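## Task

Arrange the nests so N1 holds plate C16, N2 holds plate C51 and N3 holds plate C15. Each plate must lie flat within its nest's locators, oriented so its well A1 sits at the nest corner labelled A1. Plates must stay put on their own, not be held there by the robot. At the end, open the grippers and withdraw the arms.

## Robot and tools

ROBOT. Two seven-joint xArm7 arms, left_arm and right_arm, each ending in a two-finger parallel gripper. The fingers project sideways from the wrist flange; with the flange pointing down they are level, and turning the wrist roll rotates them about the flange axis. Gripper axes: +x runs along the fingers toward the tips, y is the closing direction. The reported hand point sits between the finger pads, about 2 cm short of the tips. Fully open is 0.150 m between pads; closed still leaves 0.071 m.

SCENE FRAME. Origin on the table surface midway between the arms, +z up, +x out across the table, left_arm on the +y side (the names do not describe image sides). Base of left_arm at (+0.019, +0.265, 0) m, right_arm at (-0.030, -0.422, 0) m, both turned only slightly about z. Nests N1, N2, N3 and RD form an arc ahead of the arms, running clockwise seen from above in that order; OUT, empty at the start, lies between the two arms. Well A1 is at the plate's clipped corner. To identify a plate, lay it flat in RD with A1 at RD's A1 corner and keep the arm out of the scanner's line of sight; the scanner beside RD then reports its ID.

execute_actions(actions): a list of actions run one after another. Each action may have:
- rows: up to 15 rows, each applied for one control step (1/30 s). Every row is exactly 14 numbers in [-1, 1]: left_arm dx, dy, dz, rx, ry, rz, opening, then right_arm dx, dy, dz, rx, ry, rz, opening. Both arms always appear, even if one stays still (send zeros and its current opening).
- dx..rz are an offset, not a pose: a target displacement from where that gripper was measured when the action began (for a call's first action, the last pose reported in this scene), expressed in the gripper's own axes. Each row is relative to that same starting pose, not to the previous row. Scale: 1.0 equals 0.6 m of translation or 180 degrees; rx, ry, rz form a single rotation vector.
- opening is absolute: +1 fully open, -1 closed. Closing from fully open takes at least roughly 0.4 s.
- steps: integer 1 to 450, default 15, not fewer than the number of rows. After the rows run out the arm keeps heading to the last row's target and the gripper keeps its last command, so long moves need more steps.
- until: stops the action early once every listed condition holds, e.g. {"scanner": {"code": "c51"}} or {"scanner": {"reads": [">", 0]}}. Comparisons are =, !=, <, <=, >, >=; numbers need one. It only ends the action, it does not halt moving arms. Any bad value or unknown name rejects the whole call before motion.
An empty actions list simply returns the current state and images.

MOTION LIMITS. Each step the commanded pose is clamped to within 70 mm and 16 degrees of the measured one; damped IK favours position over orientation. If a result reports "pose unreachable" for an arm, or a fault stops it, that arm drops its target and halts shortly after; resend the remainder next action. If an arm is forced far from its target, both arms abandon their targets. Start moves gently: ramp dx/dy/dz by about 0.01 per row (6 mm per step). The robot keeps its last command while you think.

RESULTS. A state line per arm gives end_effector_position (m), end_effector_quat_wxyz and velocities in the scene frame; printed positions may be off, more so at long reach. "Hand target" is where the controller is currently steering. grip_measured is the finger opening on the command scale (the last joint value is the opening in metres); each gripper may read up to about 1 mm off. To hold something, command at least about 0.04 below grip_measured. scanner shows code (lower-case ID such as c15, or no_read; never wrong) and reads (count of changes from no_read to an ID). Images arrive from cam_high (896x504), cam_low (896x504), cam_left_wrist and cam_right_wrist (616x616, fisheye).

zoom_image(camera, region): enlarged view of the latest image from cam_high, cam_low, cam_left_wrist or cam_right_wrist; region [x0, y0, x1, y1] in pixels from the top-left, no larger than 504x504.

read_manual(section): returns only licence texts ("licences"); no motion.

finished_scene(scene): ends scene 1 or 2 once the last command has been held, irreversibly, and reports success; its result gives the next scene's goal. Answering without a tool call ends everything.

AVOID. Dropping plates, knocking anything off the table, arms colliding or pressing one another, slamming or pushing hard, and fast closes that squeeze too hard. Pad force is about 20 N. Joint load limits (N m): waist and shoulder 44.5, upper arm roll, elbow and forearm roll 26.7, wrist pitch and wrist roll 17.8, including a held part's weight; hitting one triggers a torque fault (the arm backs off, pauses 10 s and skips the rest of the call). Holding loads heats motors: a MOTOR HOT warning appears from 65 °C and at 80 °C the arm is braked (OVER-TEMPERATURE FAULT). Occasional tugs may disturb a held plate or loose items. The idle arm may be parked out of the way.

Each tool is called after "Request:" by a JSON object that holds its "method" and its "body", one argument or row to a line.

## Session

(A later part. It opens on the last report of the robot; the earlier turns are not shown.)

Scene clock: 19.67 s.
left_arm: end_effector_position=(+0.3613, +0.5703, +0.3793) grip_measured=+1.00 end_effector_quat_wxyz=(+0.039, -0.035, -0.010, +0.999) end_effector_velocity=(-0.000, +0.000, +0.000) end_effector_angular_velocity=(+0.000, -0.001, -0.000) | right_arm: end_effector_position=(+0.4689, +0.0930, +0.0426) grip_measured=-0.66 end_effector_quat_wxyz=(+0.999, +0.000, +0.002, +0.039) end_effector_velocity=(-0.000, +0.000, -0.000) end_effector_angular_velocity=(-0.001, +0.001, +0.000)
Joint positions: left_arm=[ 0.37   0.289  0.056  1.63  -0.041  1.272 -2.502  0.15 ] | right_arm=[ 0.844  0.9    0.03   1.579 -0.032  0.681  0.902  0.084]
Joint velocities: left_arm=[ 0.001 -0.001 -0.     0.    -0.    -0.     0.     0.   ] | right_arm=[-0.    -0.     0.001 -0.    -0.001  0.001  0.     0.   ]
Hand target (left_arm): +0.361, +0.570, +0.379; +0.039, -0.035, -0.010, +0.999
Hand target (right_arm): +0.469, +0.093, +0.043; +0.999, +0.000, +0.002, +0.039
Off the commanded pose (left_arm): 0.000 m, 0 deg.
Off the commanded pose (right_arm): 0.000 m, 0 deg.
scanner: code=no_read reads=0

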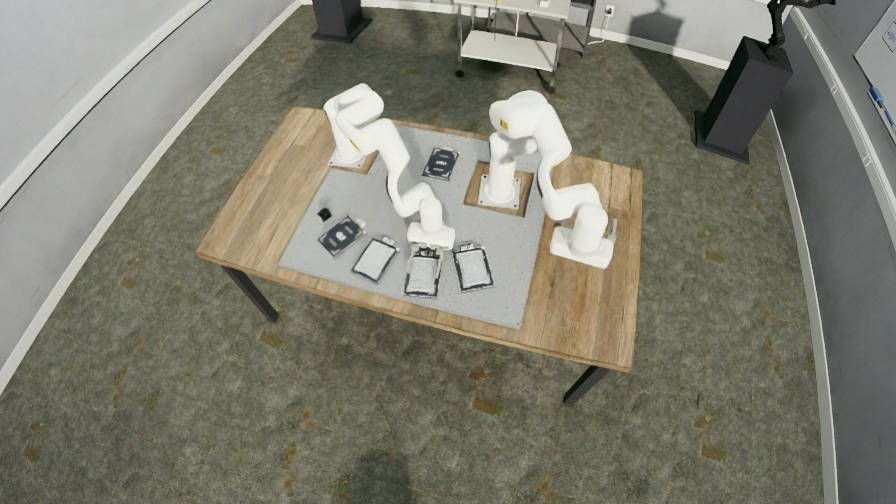

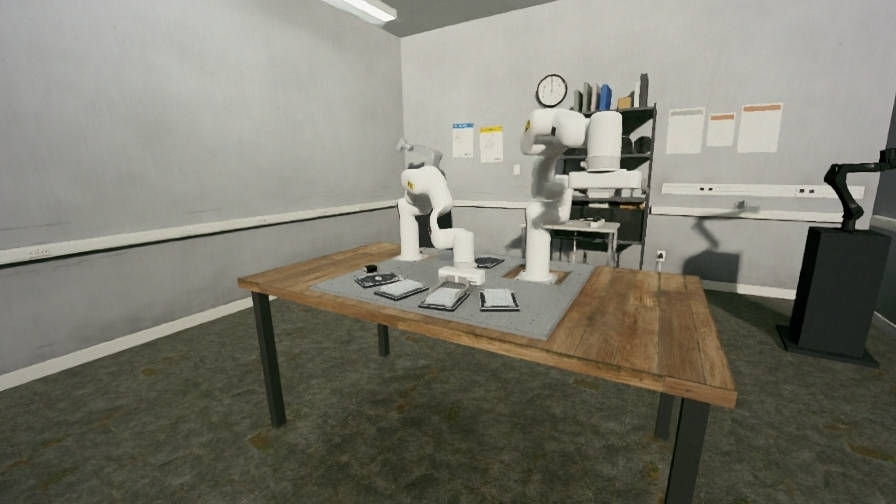

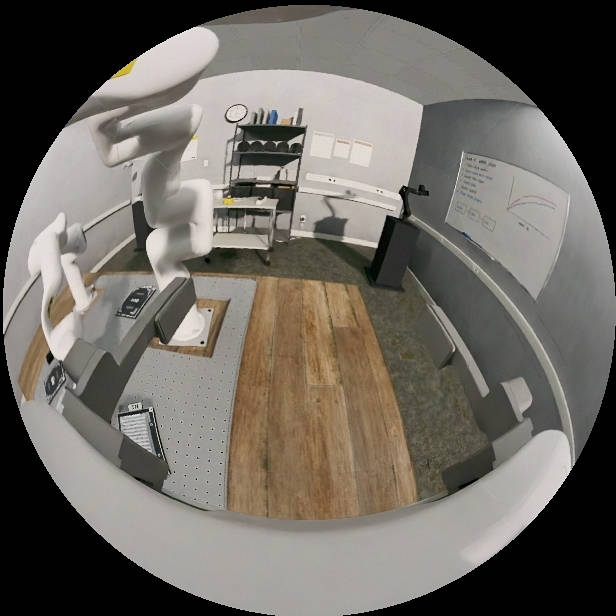

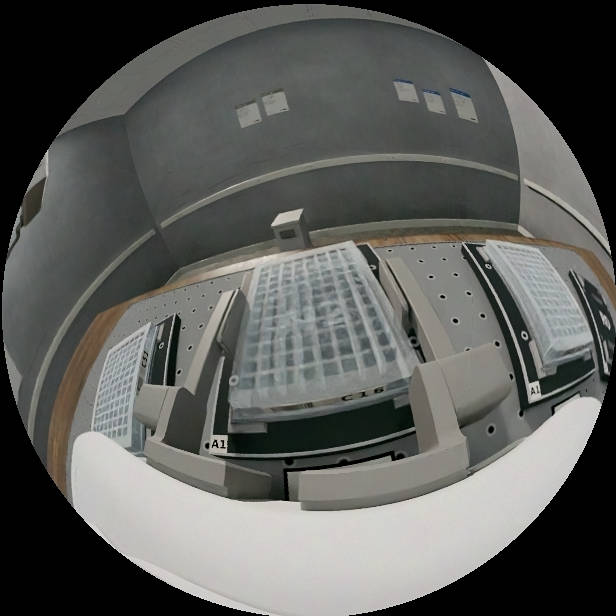

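Request:
{"method": "execute_actions", "body": {
  "actions": [
    {"rows": [
[-0.005,0.034,-0.029,0.002,0,-0.056,1, 0,0,0.004,0,0,0,-0.78],
[-0.010,0.067,-0.057,0.004,0,-0.112,1, 0,0,0.010,0,0,0,-0.78],
[-0.015,0.101,-0.086,0.006,0,-0.168,1, 0,0,0.018,0,0,0,-0.78],
[-0.020,0.134,-0.114,0.008,0.001,-0.224,1, 0,0,0.028,0,0,0,-0.78],
[-0.025,0.168,-0.143,0.0105,0.001,-0.280,1, 0,0,0.040,0,0,0,-0.78],
[-0.029,0.202,-0.171,0.0126,0.001,-0.337,1, 0,0,0.053,0,0,0,-0.78],
[-0.034,0.235,-0.200,0.0147,0.001,-0.393,1, 0,0,0.067,0,0,0,-0.78],
[-0.039,0.269,-0.228,0.0168,0.001,-0.449,1, 0,0,0.081,0,0,0,-0.78],
[-0.044,0.303,-0.257,0.0189,0.001,-0.505,1, 0,0,0.095,0,0,0,-0.78],
[-0.049,0.336,-0.285,0.021,0.0015,-0.561,1, 0,0,0.108,0,0,0,-0.78],
[-0.054,0.370,-0.314,0.0231,0.0016,-0.617,1, 0,0,0.119,0,0,0,-0.78],
[-0.059,0.403,-0.342,0.0252,0.0018,-0.673,1, 0,0,0.127,0,0,0,-0.78],
[-0.064,0.437,-0.371,0.0273,0.0019,-0.729,1, 0,0,0.133,0,0,0,-0.78],
[-0.069,0.471,-0.399,0.0294,0.002,-0.785,1, 0,0,0.133,0,0,0,-0.78],
[-0.0737,0.5042,-0.428,0.0315,0.0022,-0.8414,1, 0,0,0.133,0,0,0,-0.78]], "steps": 45},
    {"rows": [
[0,0,0,0,0,0,1, -0.0152,-0.0039,0,0,0,0.0167,-0.78],
[0,0,0,0,0,0,1, -0.0305,-0.0079,0,0,0,0.0333,-0.78],
[0,0,0,0,0,0,1, -0.0457,-0.0118,0,0,0,0.05,-0.78],
[0,0,0,0,0,0,1, -0.0610,-0.0157,0,0,0,0.0667,-0.78],
[0,0,0,0,0,0,1, -0.0762,-0.0197,0,0,0,0.0833,-0.78],
[0,0,0,0,0,0,1, -0.0915,-0.0236,0,0,0,0.1,-0.78],
[0,0,0,0,0,0,1, -0.1067,-0.0275,0,0,0,0.1167,-0.78],
[0,0,0,0,0,0,1, -0.1220,-0.0315,0,0,0,0.1333,-0.78],
[0,0,0,0,0,0,1, -0.1372,-0.0354,0,0,0,0.15,-0.78],
[0,0,0,0,0,0,1, -0.1525,-0.0393,0,0,0,0.1667,-0.78],
[0,0,0,0,0,0,1, -0.1677,-0.0433,0,0,0,0.1833,-0.78],
[0,0,0,0,0,0,1, -0.1830,-0.0472,0,0,0,0.2,-0.78],
[0,0,0,0,0,0,1, -0.1982,-0.0511,0,0,0,0.2167,-0.78],
[0,0,0,0,0,0,1, -0.2135,-0.0551,0,0,0,0.2333,-0.78],
[0,0,0,0,0,0,1, -0.2287,-0.059,0,0,0,0.25,-0.78]], "steps": 24},
    {"rows": [
[0,0,0,0,0,0,1, -0.0137,0.0080,0,0,0,0.0167,-0.78],
[0,0,0,0,0,0,1, -0.0274,0.0160,0,0,0,0.0333,-0.78],
[0,0,0,0,0,0,1, -0.0411,0.0241,0,0,0,0.05,-0.78],
[0,0,0,0,0,0,1, -0.0549,0.0321,0,0,0,0.0667,-0.78],
[0,0,0,0,0,0,1, -0.0686,0.0401,0,0,0,0.0833,-0.78],
[0,0,0,0,0,0,1, -0.0823,0.0481,0,0,0,0.1,-0.78],
[0,0,0,0,0,0,1, -0.0960,0.0561,0,0,0,0.1167,-0.78],
[0,0,0,0,0,0,1, -0.1097,0.0642,0,0,0,0.1333,-0.78],
[0,0,0,0,0,0,1, -0.1234,0.0722,0,0,0,0.15,-0.78],
[0,0,0,0,0,0,1, -0.1371,0.0802,0,0,0,0.1667,-0.78],
[0,0,0,0,0,0,1, -0.1508,0.0882,0,0,0,0.1833,-0.78],
[0,0,0,0,0,0,1, -0.1646,0.0962,0,0,0,0.2,-0.78],
[0,0,0,0,0,0,1, -0.1783,0.1043,0,0,0,0.2167,-0.78],
[0,0,0,0,0,0,1, -0.1920,0.1123,0,0,0,0.2333,-0.78],
[0,0,0,0,0,0,1, -0.2057,0.1203,0,0,0,0.25,-0.78]], "steps": 24},
    {"rows": [
[0,0,0,0,0,0,1, -0.0005,0.0145,0,0,0,0.0167,-0.78],
[0,0,0,0,0,0,1, -0.0011,0.0291,0,0,0,0.0333,-0.78],
[0,0,0,0,0,0,1, -0.0016,0.0436,0,0,0,0.05,-0.78],
[0,0,0,0,0,0,1, -0.0021,0.0581,0,0,0,0.0667,-0.78],
[0,0,0,0,0,0,1, -0.0027,0.0727,0,0,0,0.0833,-0.78],
[0,0,0,0,0,0,1, -0.0032,0.0872,0,0,0,0.1,-0.78],
[0,0,0,0,0,0,1, -0.0037,0.1017,0,0,0,0.1167,-0.78],
[0,0,0,0,0,0,1, -0.0043,0.1163,0,0,0,0.1333,-0.78],
[0,0,0,0,0,0,1, -0.0048,0.1308,0,0,0,0.15,-0.78],
[0,0,0,0,0,0,1, -0.0053,0.1453,0,0,0,0.1667,-0.78],
[0,0,0,0,0,0,1, -0.0059,0.1599,0,0,0,0.1833,-0.78],
[0,0,0,0,0,0,1, -0.0064,0.1744,0,0,0,0.2,-0.78],
[0,0,0,0,0,0,1, -0.0069,0.1889,0,0,0,0.2167,-0.78],
[0,0,0,0,0,0,1, -0.0075,0.2035,0,0,0,0.2333,-0.78],
[0,0,0,0,0,0,1, -0.008,0.218,0,0,0,0.25,-0.78]], "steps": 24},
    {"rows": [
[0,0,0,0,0,0,1, 0.005,0.0053,0,0,0,0.0167,-0.78],
[0,0,0,0,0,0,1, 0.010,0.0107,0,0,0,0.0333,-0.78],
[0,0,0,0,0,0,1, 0.015,0.016,0,0,0,0.05,-0.78],
[0,0,0,0,0,0,1, 0.020,0.0213,0,0,0,0.0667,-0.78],
[0,0,0,0,0,0,1, 0.025,0.0267,0,0,0,0.0833,-0.78],
[0,0,0,0,0,0,1, 0.030,0.032,0,0,0,0.1,-0.78],
[0,0,0,0,0,0,1, 0.035,0.0373,0,0,0,0.1167,-0.78],
[0,0,0,0,0,0,1, 0.040,0.0427,0,0,0,0.1333,-0.78],
[0,0,0,0,0,0,1, 0.045,0.048,0,0,0,0.15,-0.78],
[0,0,0,0,0,0,1, 0.050,0.0533,0,0,0,0.1667,-0.78],
[0,0,0,0,0,0,1, 0.055,0.0587,0,0,0,0.1833,-0.78],
[0,0,0,0,0,0,1, 0.060,0.064,0,0,0,0.2,-0.78],
[0,0,0,0,0,0,1, 0.065,0.0693,0,0,0,0.2167,-0.78],
[0,0,0,0,0,0,1, 0.070,0.0747,0,0,0,0.2333,-0.78],
[0,0,0,0,0,0,1, 0.075,0.08,0,0,0,0.25,-0.78]], "steps": 30}
  ]
}}

Scene clock: 27.00 s.
left_arm: end_effector_position=(+0.3781, +0.3688, +0.2086) grip_measured=+1.00 end_effector_quat_wxyz=(+0.540, +0.018, +0.017, +0.841) end_effector_velocity=(+0.000, +0.000, -0.000) end_effector_angular_velocity=(-0.001, -0.000, +0.001) | right_arm: end_effector_position=(+0.0067, -0.0187, +0.1241) grip_measured=-0.67 end_effector_quat_wxyz=(-0.033, -0.001, +0.001, +0.999) end_effector_velocity=(-0.002, +0.000, -0.000) end_effector_angular_velocity=(-0.000, +0.002, +0.006)
Joint positions: left_arm=[ 0.064  0.045 -0.266  0.783 -0.001  0.787 -2.074  0.15 ] | right_arm=[ 0.63   0.34   0.412  0.835 -0.269  0.538 -1.862  0.084]
Joint velocities: left_arm=[ 0.001  0.001 -0.     0.    -0.001 -0.001  0.     0.   ] | right_arm=[ 0.003  0.003  0.003  0.002 -0.     0.    -0.001 -0.   ]
Hand target (left_arm): +0.378, +0.369, +0.209; +0.540, +0.018, +0.017, +0.841
Hand target (right_arm): +0.007, -0.019, +0.124; -0.034, -0.001, +0.001, +0.999
Off the commanded pose (left_arm): 0.000 m, 0 deg.
Off the commanded pose (right_arm): 0.000 m, 0 deg.
scanner: code=no_read reads=0
pose unreachable (left arm): on one or more control steps of this call, first in action 0 (counted from 0), this arm could not follow its commanded pose, so it was not sent that pose on those steps. It may still have moved: this result reports where it is.
cause: the commanded pose would bring a part of the arm too close to another arm (a part of this arm just beyond joint 5 (forearm roll) and a part of the other arm just beyond its joint 6 (wrist pitch)).

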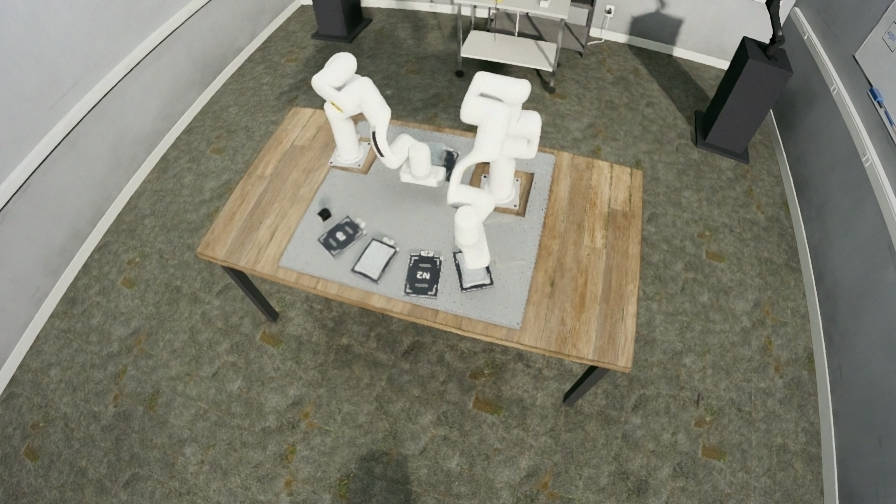

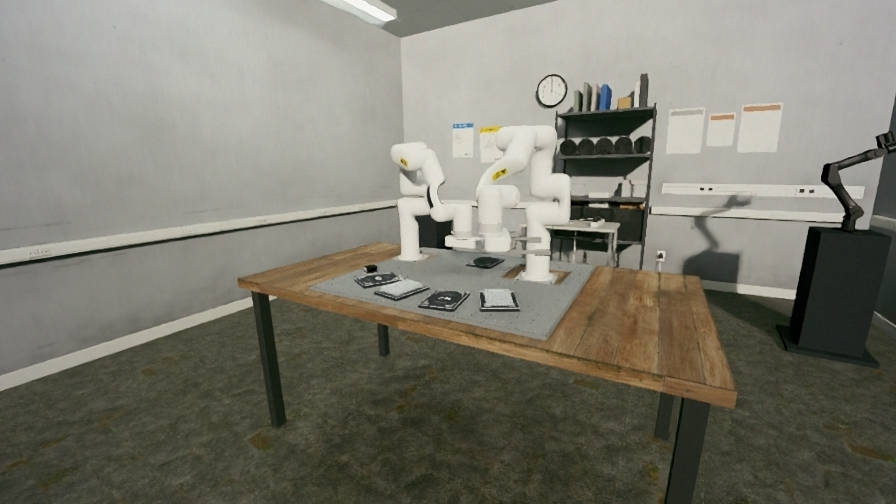

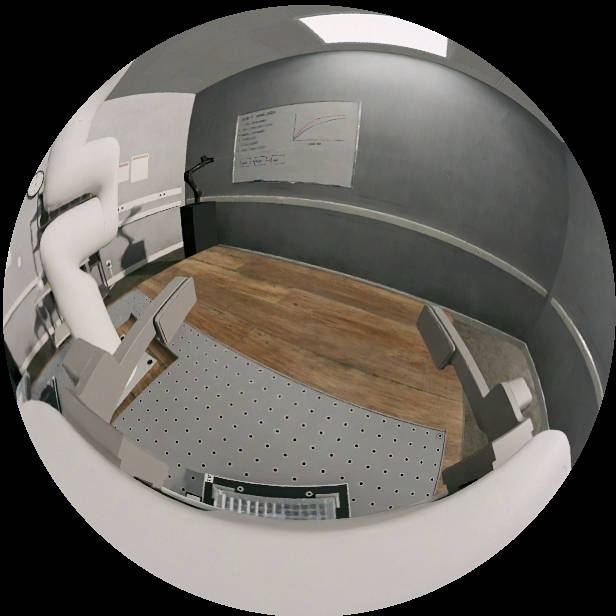

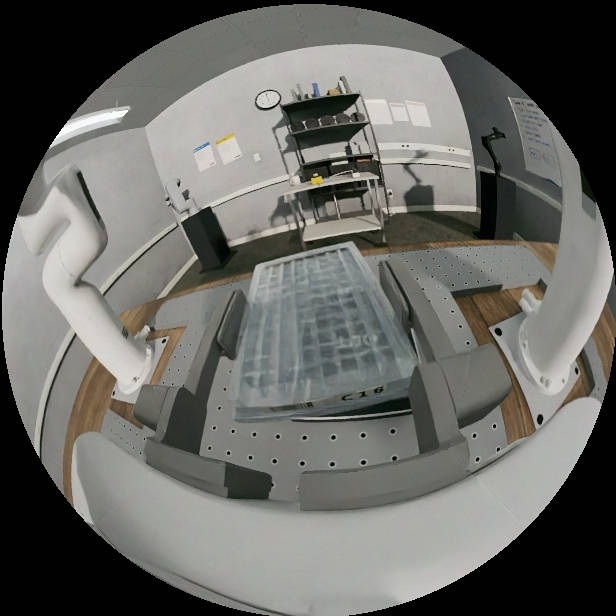

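Request:
{"method": "execute_actions", "body": {
  "actions": [
    {"rows": [
[-0.011,0.002,-0.010,-0.001,-0.001,-0.034,1, 0,-0.002,-0.005,0,0,0,-0.78],
[-0.022,0.005,-0.020,-0.002,-0.001,-0.067,1, 0,-0.004,-0.012,0,0,0,-0.78],
[-0.033,0.007,-0.030,-0.003,-0.002,-0.101,1, 0,-0.007,-0.020,0,0,0,-0.78],
[-0.044,0.009,-0.039,-0.004,-0.002,-0.134,1, 0,-0.010,-0.030,0,0,0,-0.78],
[-0.055,0.012,-0.049,-0.005,-0.003,-0.168,1, 0,-0.013,-0.040,0,0,0,-0.78],
[-0.066,0.014,-0.059,-0.006,-0.004,-0.201,1, 0,-0.016,-0.050,0,0,0,-0.78],
[-0.077,0.016,-0.069,-0.007,-0.004,-0.235,1, 0,-0.019,-0.060,0,0,0,-0.78],
[-0.088,0.019,-0.079,-0.008,-0.005,-0.268,1, 0,-0.022,-0.070,0,0,0,-0.78],
[-0.099,0.021,-0.089,-0.009,-0.005,-0.302,1, 0,-0.025,-0.080,0,0,0,-0.78],
[-0.110,0.023,-0.099,-0.010,-0.006,-0.335,1, 0,-0.025,-0.088,0,0,0,-0.78],
[-0.121,0.026,-0.109,-0.011,-0.007,-0.369,1, 0,-0.025,-0.094,0,0,0,-0.78],
[-0.132,0.028,-0.118,-0.012,-0.007,-0.402,1, 0,-0.025,-0.098,0,0,0,-0.78],
[-0.143,0.030,-0.128,-0.013,-0.008,-0.436,1, 0,-0.025,-0.098,0,0,0,-0.78],
[-0.154,0.033,-0.138,-0.014,-0.008,-0.470,1, 0,-0.025,-0.098,0,0,0,-0.78],
[-0.165,0.035,-0.148,-0.015,-0.009,-0.503,1, 0,-0.025,-0.098,0,0,0,-0.78]], "steps": 40}
  ]
}}

Request:
{"method": "zoom_image", "body": {
  "camera": "cam_right_wrist",
  "region": [80, 200, 580, 510]
}}

Scene clock: 29.00 s.
left_arm: end_effector_position=(+0.3967, +0.2689, +0.1194) grip_measured=+1.00 end_effector_quat_wxyz=(+0.978, +0.001, -0.002, +0.209) end_effector_velocity=(-0.003, +0.007, -0.003) end_effector_angular_velocity=(-0.027, +0.040, -0.006) | right_arm: end_effector_position=(+0.0058, -0.0040, +0.0653) grip_measured=-0.67 end_effector_quat_wxyz=(-0.033, -0.001, +0.001, +0.999) end_effector_velocity=(-0.000, -0.000, -0.000) end_effector_angular_velocity=(+0.000, -0.000, +0.001)
Joint positions: left_arm=[-0.227 -0.216 -0.169  0.114 -0.101  0.326 -0.589  0.15 ] | right_arm=[ 0.716  0.533  0.321  0.908 -0.401  0.429 -1.753  0.084]
Joint velocities: left_arm=[-0.036 -0.038  0.065  0.002 -0.07   0.075  0.1    0.   ] | right_arm=[ 0.    -0.     0.    -0.    -0.001 -0.     0.     0.   ]
Hand target (left_arm): +0.396, +0.269, +0.119; +0.978, +0.001, -0.001, +0.209
Hand target (right_arm): +0.006, -0.004, +0.065; -0.033, -0.001, +0.001, +0.999
Off the commanded pose (left_arm): 0.001 m, 0 deg.
Off the commanded pose (right_arm): 0.000 m, 0 deg.
scanner: code=no_read reads=0

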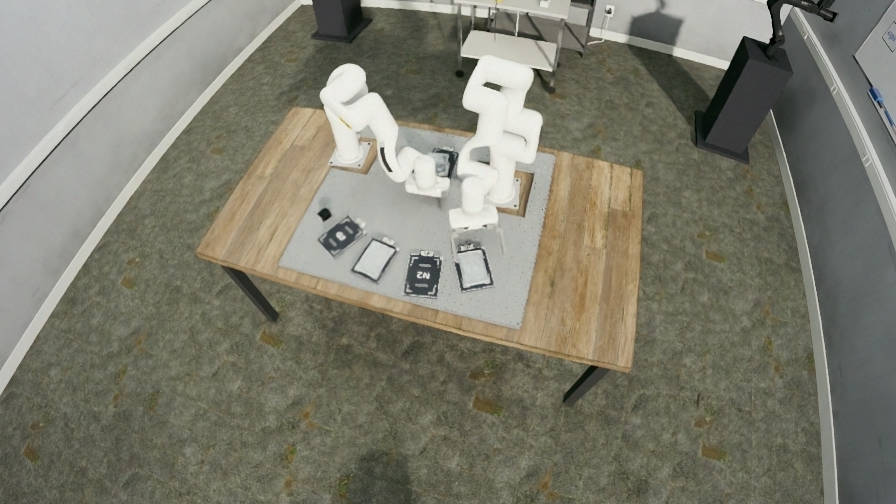

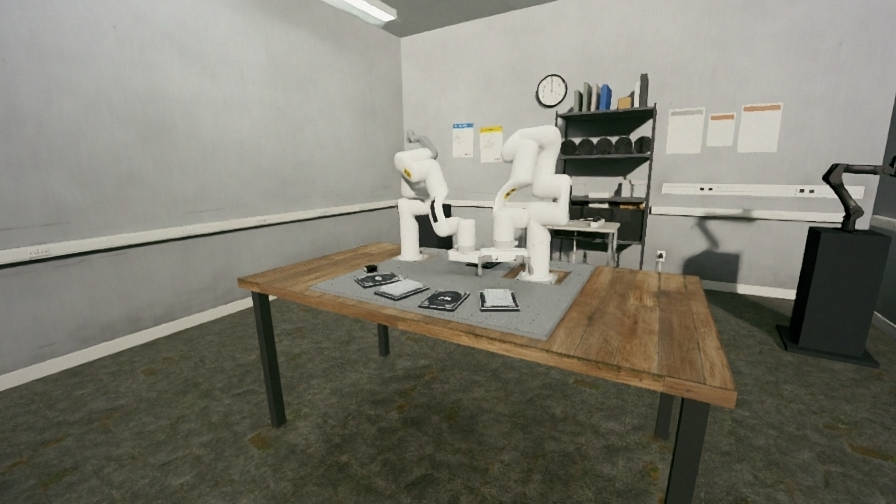

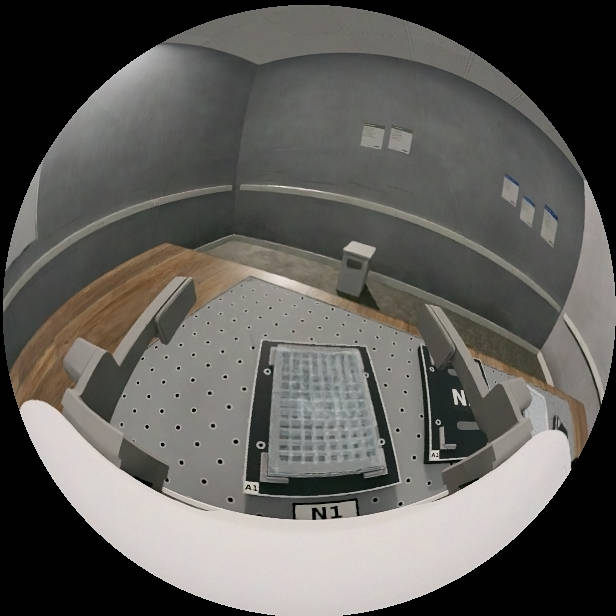

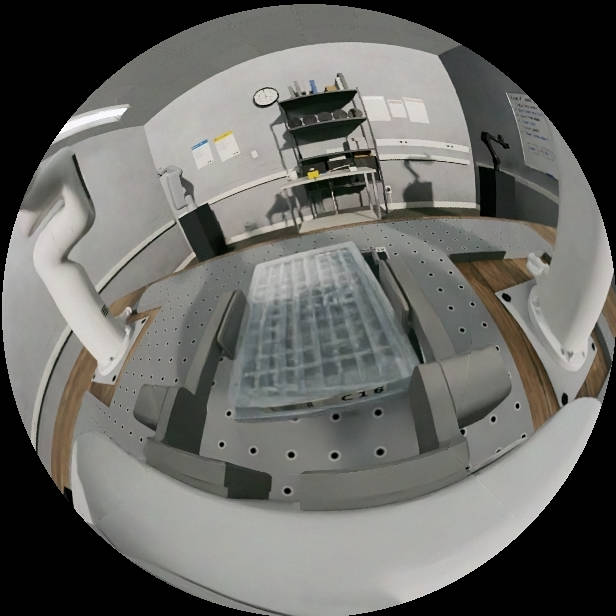

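Region (80, 200, 580, 510) of cam_right_wrist's 616x616 image, scaled by 1.008, with more detail than that image has; it fills the top 312 rows of this view, and the rest is white.

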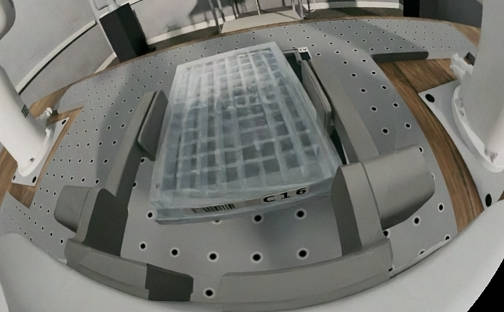

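Request:
{"method": "execute_actions", "body": {
  "actions": [
    {"rows": [
[0,-0.003,-0.008,0,0,0.002,1, -0.010,0,0,0,0,0,-0.78],
[0,-0.007,-0.017,0,0,0.004,1, -0.025,0,0,0,0,0,-0.78],
[0,-0.010,-0.025,0,0,0.007,1, -0.045,0,0,0,0,0,-0.78],
[0,-0.013,-0.033,0,0,0.009,1, -0.068,0,0,0,0,0,-0.78],
[0,-0.017,-0.042,0,0,0.011,1, -0.092,0,0,0,0,0,-0.78],
[0,-0.020,-0.050,0,0,0.013,1, -0.116,0,0,0,0,0,-0.78],
[0,-0.023,-0.058,0,0,0.016,1, -0.140,0,0,0,0,0,-0.78],
[0,-0.027,-0.067,0,0,0.018,1, -0.164,0,0,0,0,0,-0.78],
[0,-0.030,-0.075,0,0,0.020,1, -0.188,0,0,0,0,0,-0.78],
[0,-0.033,-0.083,0,0,0.022,1, -0.212,0,0,0,0,0,-0.78],
[0,-0.033,-0.083,0,0,0.022,1, -0.236,0,0,0,0,0,-0.78],
[0,-0.033,-0.083,0,0,0.022,1, -0.260,0,0,0,0,0,-0.78],
[0,-0.033,-0.083,0,0,0.022,1, -0.284,0,0,0,0,0,-0.78],
[0,-0.033,-0.083,0,0,0.022,1, -0.305,0,0,0,0,0,-0.78],
[0,-0.033,-0.083,0,0,0.022,1, -0.320,0,0,0,0,0,-0.78]], "steps": 28},
    {"rows": [
[0,0,0,0,0,0,1, 0,0,-0.005,0,0,0,-0.78],
[0,0,0,0,0,0,1, 0,0,-0.012,0,0,0,-0.78],
[0,0,0,0,0,0,1, 0,0,-0.020,0,0,0,-0.78],
[0,0,0,0,0,0,1, 0,0,-0.028,0,0,0,-0.78],
[0,0,0,0,0,0,1, 0,0,-0.035,0,0,0,-0.78],
[0,0,0,0,0,0,1, 0,0,-0.040,0,0,0,-0.78],
[0,0,0,0,0,0,1, 0,0,-0.042,0,0,0,-0.78]], "steps": 20}
  ]
}}

Request:
{"method": "zoom_image", "body": {
  "camera": "cam_low",
  "region": [380, 220, 560, 320]
}}

Request:
{"method": "zoom_image", "body": {
  "camera": "cam_left_wrist",
  "region": [60, 220, 560, 530]
}}

Scene clock: 31.43 s.
left_arm: end_effector_position=(+0.4052, +0.2509, +0.0701) grip_measured=+1.00 end_effector_quat_wxyz=(+0.970, +0.001, -0.002, +0.242) end_effector_velocity=(-0.000, -0.000, -0.001) end_effector_angular_velocity=(+0.000, +0.002, -0.001) | right_arm: end_effector_position=(+0.1970, +0.0084, +0.0407) grip_measured=-0.67 end_effector_quat_wxyz=(-0.033, -0.001, +0.000, +0.999) end_effector_velocity=(-0.000, -0.002, -0.002) end_effector_angular_velocity=(-0.004, +0.003, +0.001)
Joint positions: left_arm=[-0.356  0.125 -0.055  0.204  0.13   0.077 -0.903  0.15 ] | right_arm=[ 0.521  0.839  0.274  1.406 -0.36   0.615 -2.112  0.084]
Joint velocities: left_arm=[-0.     0.001 -0.    -0.     0.     0.     0.001  0.   ] | right_arm=[-0.     0.003 -0.001 -0.002 -0.001  0.001 -0.001  0.   ]
Hand target (left_arm): +0.405, +0.251, +0.070; +0.970, +0.001, -0.002, +0.242
Hand target (right_arm): +0.197, +0.008, +0.041; -0.033, -0.001, +0.001, +0.999
Off the commanded pose (left_arm): 0.000 m, 0 deg.
Off the commanded pose (right_arm): 0.000 m, 0 deg.
scanner: code=no_read reads=0

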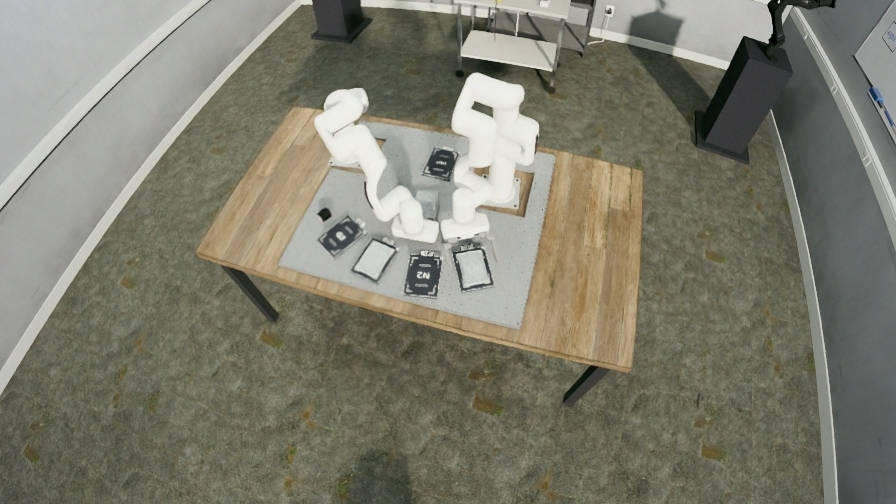

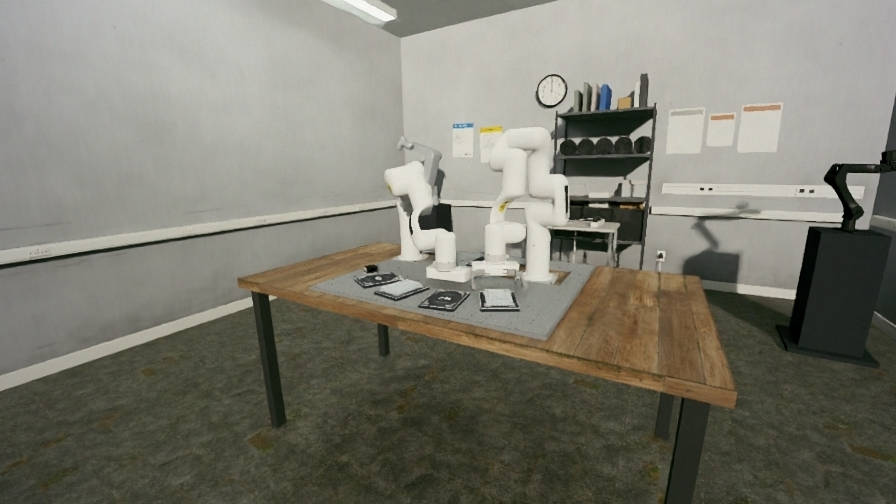

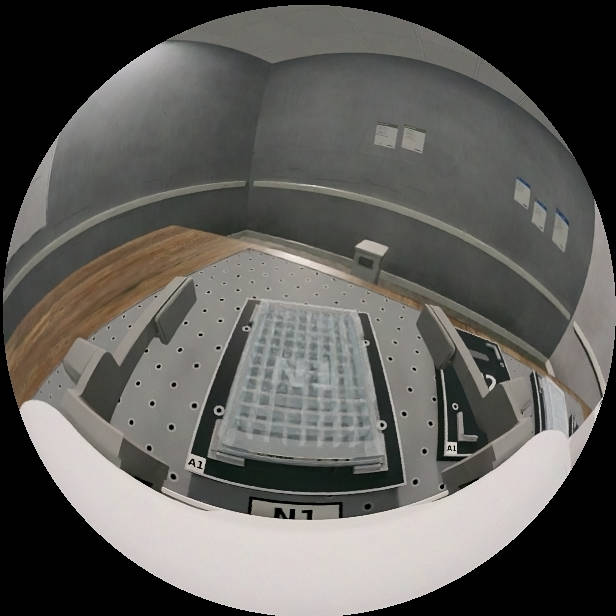

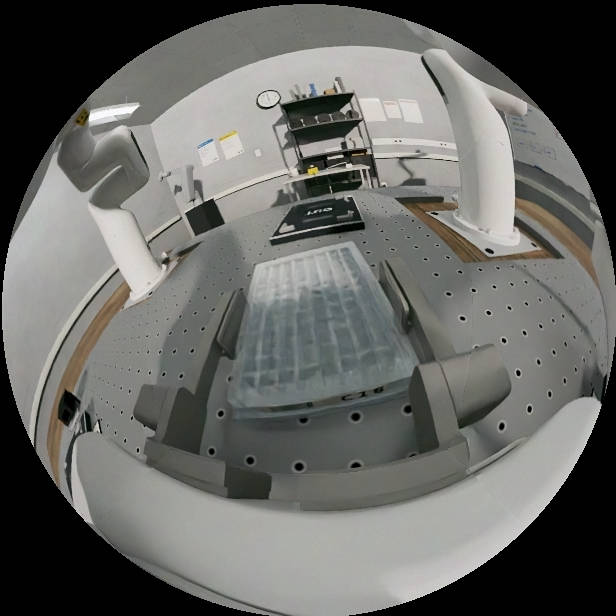

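Region (380, 220, 560, 320) of cam_low's 896x504 image, scaled by 2.800, with more detail than that image has.

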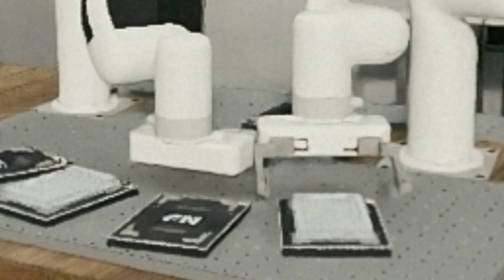

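Region (60, 220, 560, 530) of cam_left_wrist's 616x616 image, scaled by 1.008, with more detail than that image has; it fills the top 312 rows of this view, and the rest is white.

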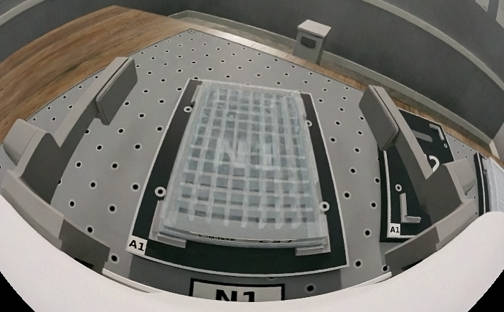

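Request:
{"method": "execute_actions", "body": {
  "actions": [
    {"rows": [
[0,0,0,0,0,0,1, 0,0,-0.002,0,0,0,-0.78],
[0,0,0,0,0,0,1, 0,0,-0.004,0,0,0,-0.78],
[0,0,0,0,0,0,1, 0,0,-0.006,0,0,0,-0.78],
[0,0,0,0,0,0,1, 0,0,-0.007,0,0,0,-0.78]], "steps": 15}
  ]
}}

Scene clock: 32.07 s.
left_arm: end_effector_position=(+0.4052, +0.2509, +0.0701) grip_measured=+1.00 end_effector_quat_wxyz=(+0.970, +0.001, -0.002, +0.242) end_effector_velocity=(-0.000, +0.000, -0.000) end_effector_angular_velocity=(+0.000, +0.000, +0.000) | right_arm: end_effector_position=(+0.1970, +0.0084, +0.0366) grip_measured=-0.67 end_effector_quat_wxyz=(-0.033, -0.001, +0.000, +0.999) end_effector_velocity=(-0.000, -0.001, -0.001) end_effector_angular_velocity=(-0.003, +0.003, -0.003)
Joint positions: left_arm=[-0.356  0.125 -0.055  0.204  0.13   0.077 -0.903  0.15 ] | right_arm=[ 0.523  0.849  0.271  1.409 -0.362  0.609 -2.111  0.084]
Joint velocities: left_arm=[-0.  0.  0. -0.  0.  0. -0.  0.] | right_arm=[-0.001  0.002 -0.001 -0.002  0.001  0.     0.001  0.   ]
Hand target (left_arm): +0.405, +0.251, +0.070; +0.970, +0.001, -0.002, +0.242
Hand target (right_arm): +0.197, +0.008, +0.037; -0.033, -0.001, +0.000, +0.999
Off the commanded pose (left_arm): 0.000 m, 0 deg.
Off the commanded pose (right_arm): 0.000 m, 0 deg.
scanner: code=no_read reads=0

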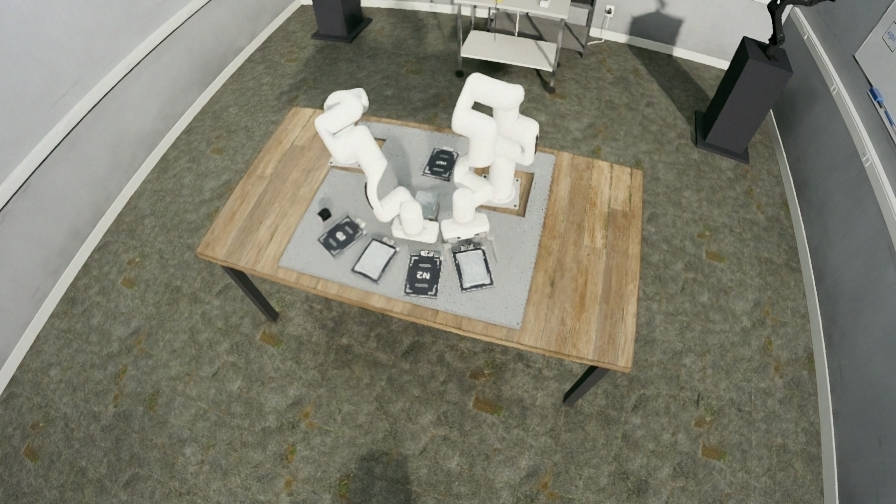

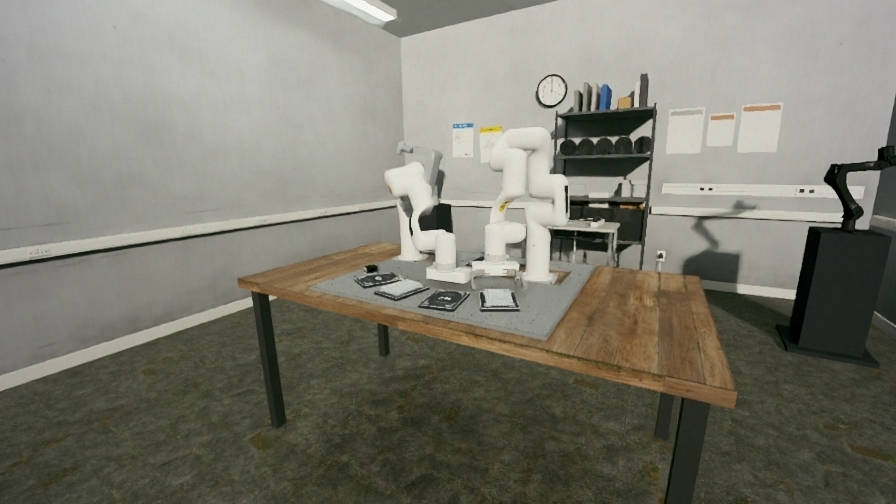

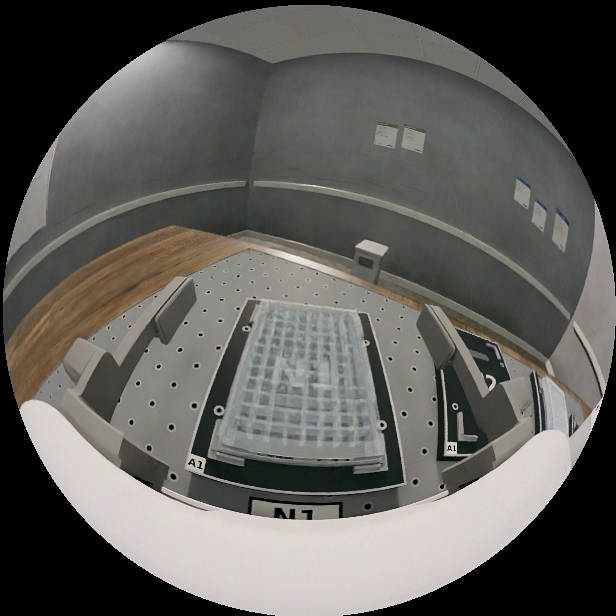

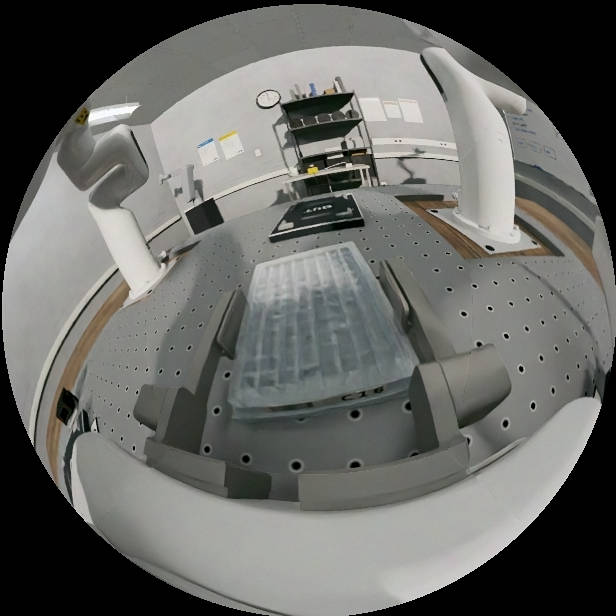

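Request:
{"method": "execute_actions", "body": {
  "actions": [
    {"rows": [
[0,0,0,0,0,0,1, 0,0,-0.002,0,0,0,-0.78],
[0,0,0,0,0,0,1, 0,0,-0.004,0,0,0,-0.78],
[0,0,0,0,0,0,1, 0,0,-0.006,0,0,0,-0.78],
[0,0,0,0,0,0,1, 0,0,-0.007,0,0,0,-0.78]], "steps": 15}
  ]
}}

Scene clock: 32.67 s.
left_arm: end_effector_position=(+0.4052, +0.2509, +0.0701) grip_measured=+1.00 end_effector_quat_wxyz=(+0.970, +0.001, -0.002, +0.242) end_effector_velocity=(-0.000, +0.000, -0.000) end_effector_angular_velocity=(+0.000, +0.001, +0.001) | right_arm: end_effector_position=(+0.1971, +0.0085, +0.0325) grip_measured=-0.67 end_effector_quat_wxyz=(-0.033, -0.001, +0.000, +0.999) end_effector_velocity=(-0.001, -0.001, -0.002) end_effector_angular_velocity=(-0.004, +0.003, +0.000)
Joint positions: left_arm=[-0.356  0.125 -0.055  0.204  0.13   0.077 -0.903  0.15 ] | right_arm=[ 0.525  0.858  0.268  1.413 -0.365  0.602 -2.109  0.084]
Joint velocities: left_arm=[ 0.001  0.    -0.    -0.    -0.     0.001  0.     0.   ] | right_arm=[ 0.     0.003 -0.    -0.002 -0.     0.001  0.     0.   ]
Hand target (left_arm): +0.405, +0.251, +0.070; +0.970, +0.001, -0.002, +0.242
Hand target (right_arm): +0.197, +0.008, +0.032; -0.033, -0.001, +0.000, +0.999
Off the commanded pose (left_arm): 0.000 m, 0 deg.
Off the commanded pose (right_arm): 0.000 m, 0 deg.
scanner: code=no_read reads=0

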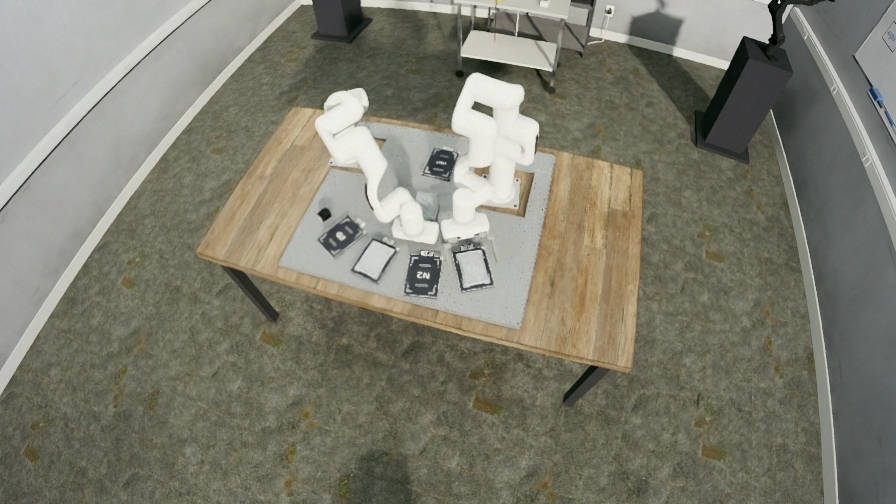

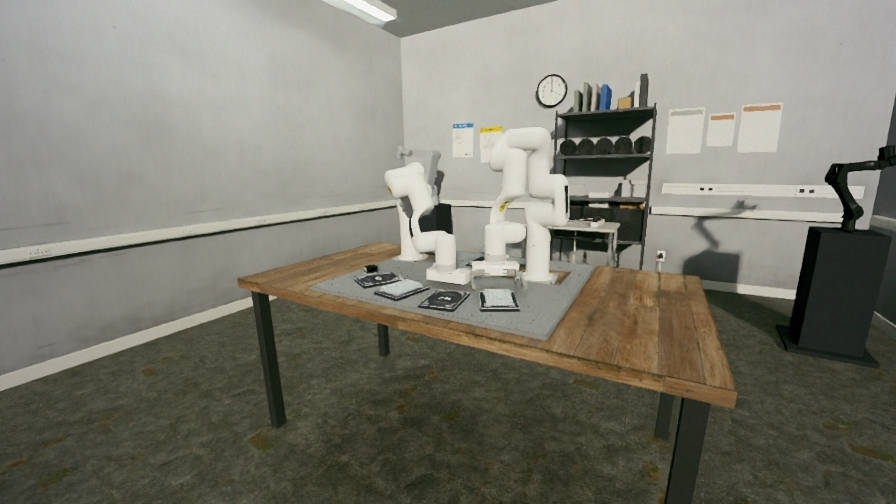

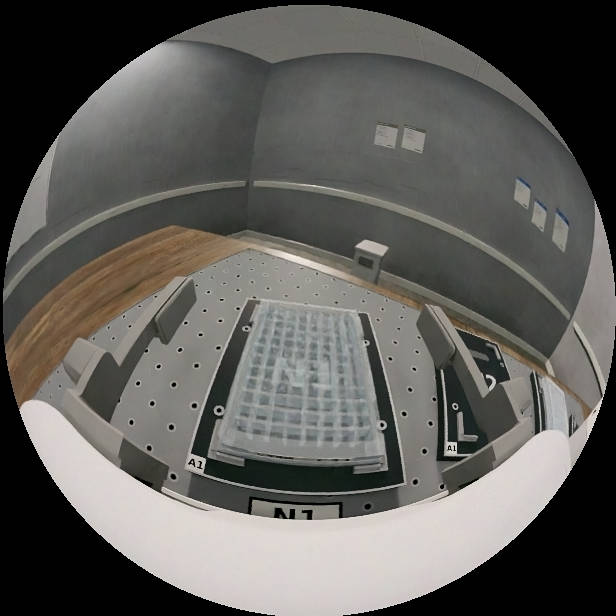

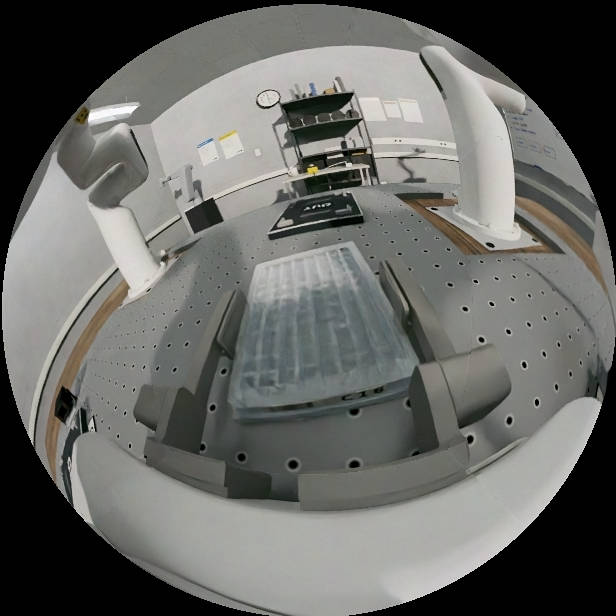

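Request:
{"method": "execute_actions", "body": {
  "actions": [
    {"rows": [
[0,0,0,0,0,0,1, 0,0,-0.002,0,0,0,-0.78],
[0,0,0,0,0,0,1, 0,0,-0.004,0,0,0,-0.78],
[0,0,0,0,0,0,1, 0,0,-0.006,0,0,0,-0.78],
[0,0,0,0,0,0,1, 0,0,-0.007,0,0,0,-0.78]], "steps": 15}
  ]
}}

Request:
{"method": "zoom_image", "body": {
  "camera": "cam_low",
  "region": [400, 240, 520, 300]
}}

Scene clock: 33.33 s.
left_arm: end_effector_position=(+0.4052, +0.2509, +0.0701) grip_measured=+1.00 end_effector_quat_wxyz=(+0.970, +0.001, -0.002, +0.242) end_effector_velocity=(+0.000, -0.000, -0.000) end_effector_angular_velocity=(+0.000, +0.000, -0.001) | right_arm: end_effector_position=(+0.1972, +0.0090, +0.0291) grip_measured=-0.67 end_effector_quat_wxyz=(-0.034, -0.002, -0.001, +0.999) end_effector_velocity=(-0.004, -0.001, -0.004) end_effector_angular_velocity=(-0.005, +0.005, +0.004)
Joint positions: left_arm=[-0.356  0.125 -0.055  0.204  0.13   0.077 -0.903  0.15 ] | right_arm=[ 0.527  0.867  0.266  1.417 -0.367  0.596 -2.108  0.084]
Joint velocities: left_arm=[-0.001  0.     0.     0.     0.     0.     0.001  0.   ] | right_arm=[ 0.004  0.007 -0.001 -0.003 -0.003 -0.002  0.002 -0.001]
Hand target (left_arm): +0.405, +0.251, +0.070; +0.970, +0.001, -0.002, +0.242
Hand target (right_arm): +0.197, +0.008, +0.028; -0.033, -0.001, +0.000, +0.999
Off the commanded pose (left_arm): 0.000 m, 0 deg.
Off the commanded pose (right_arm): 0.001 m, 0 deg.
scanner: code=no_read reads=0

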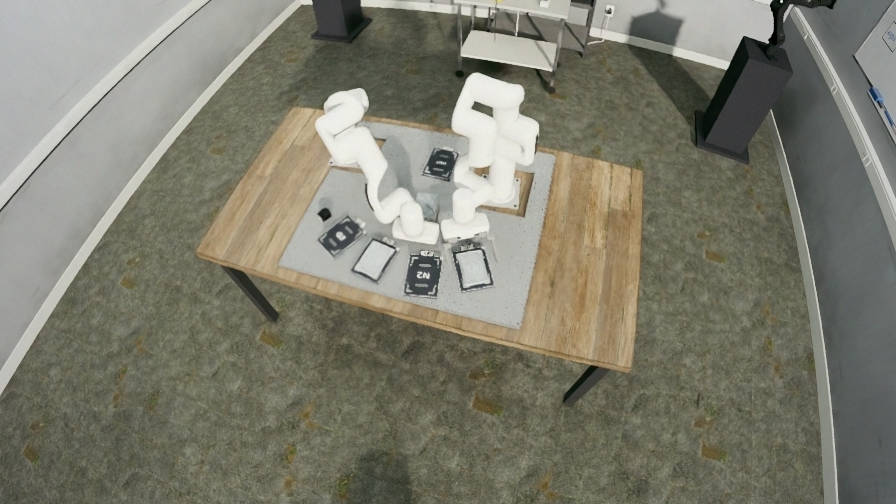

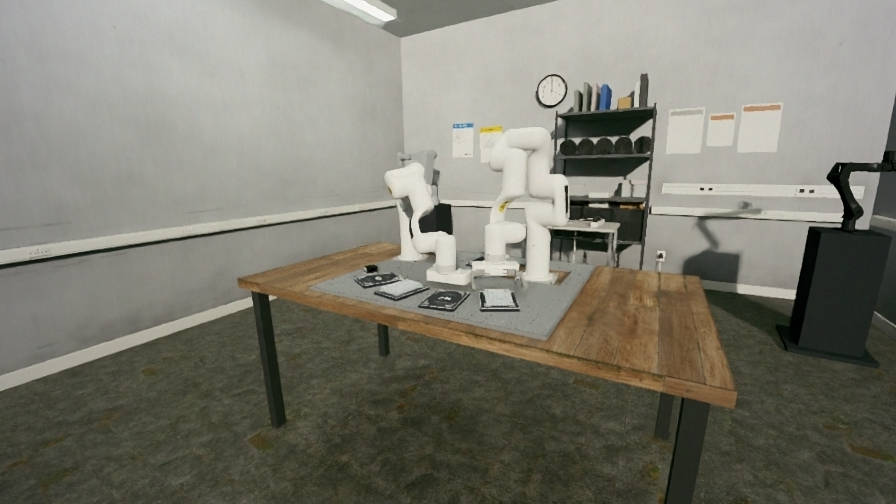

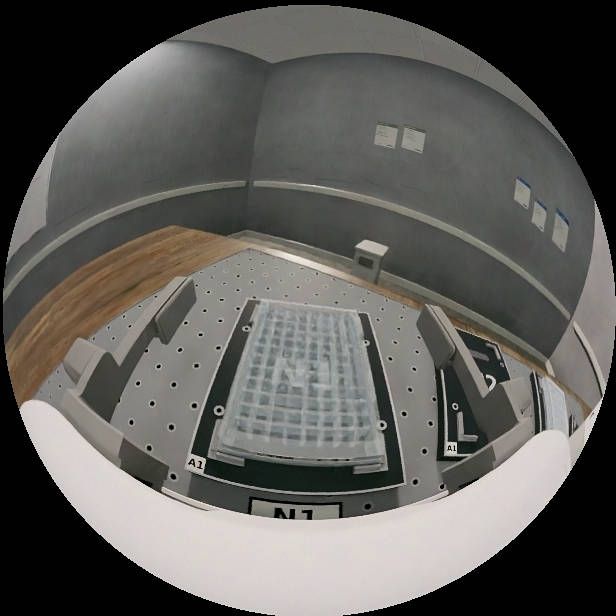

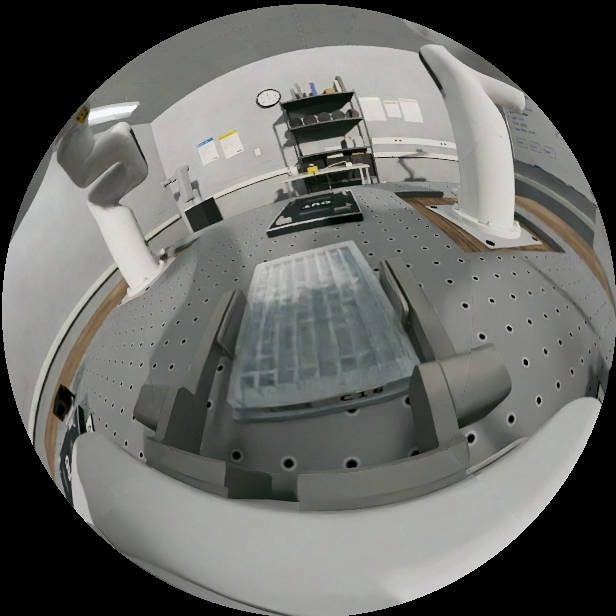

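Region (400, 240, 520, 300) of cam_low's 896x504 image, scaled by 4.200, with more detail than that image has.

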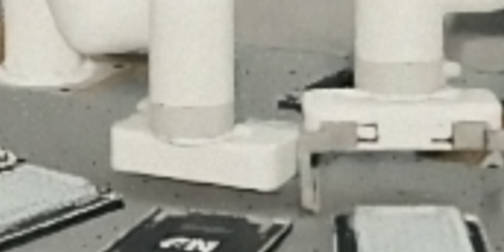

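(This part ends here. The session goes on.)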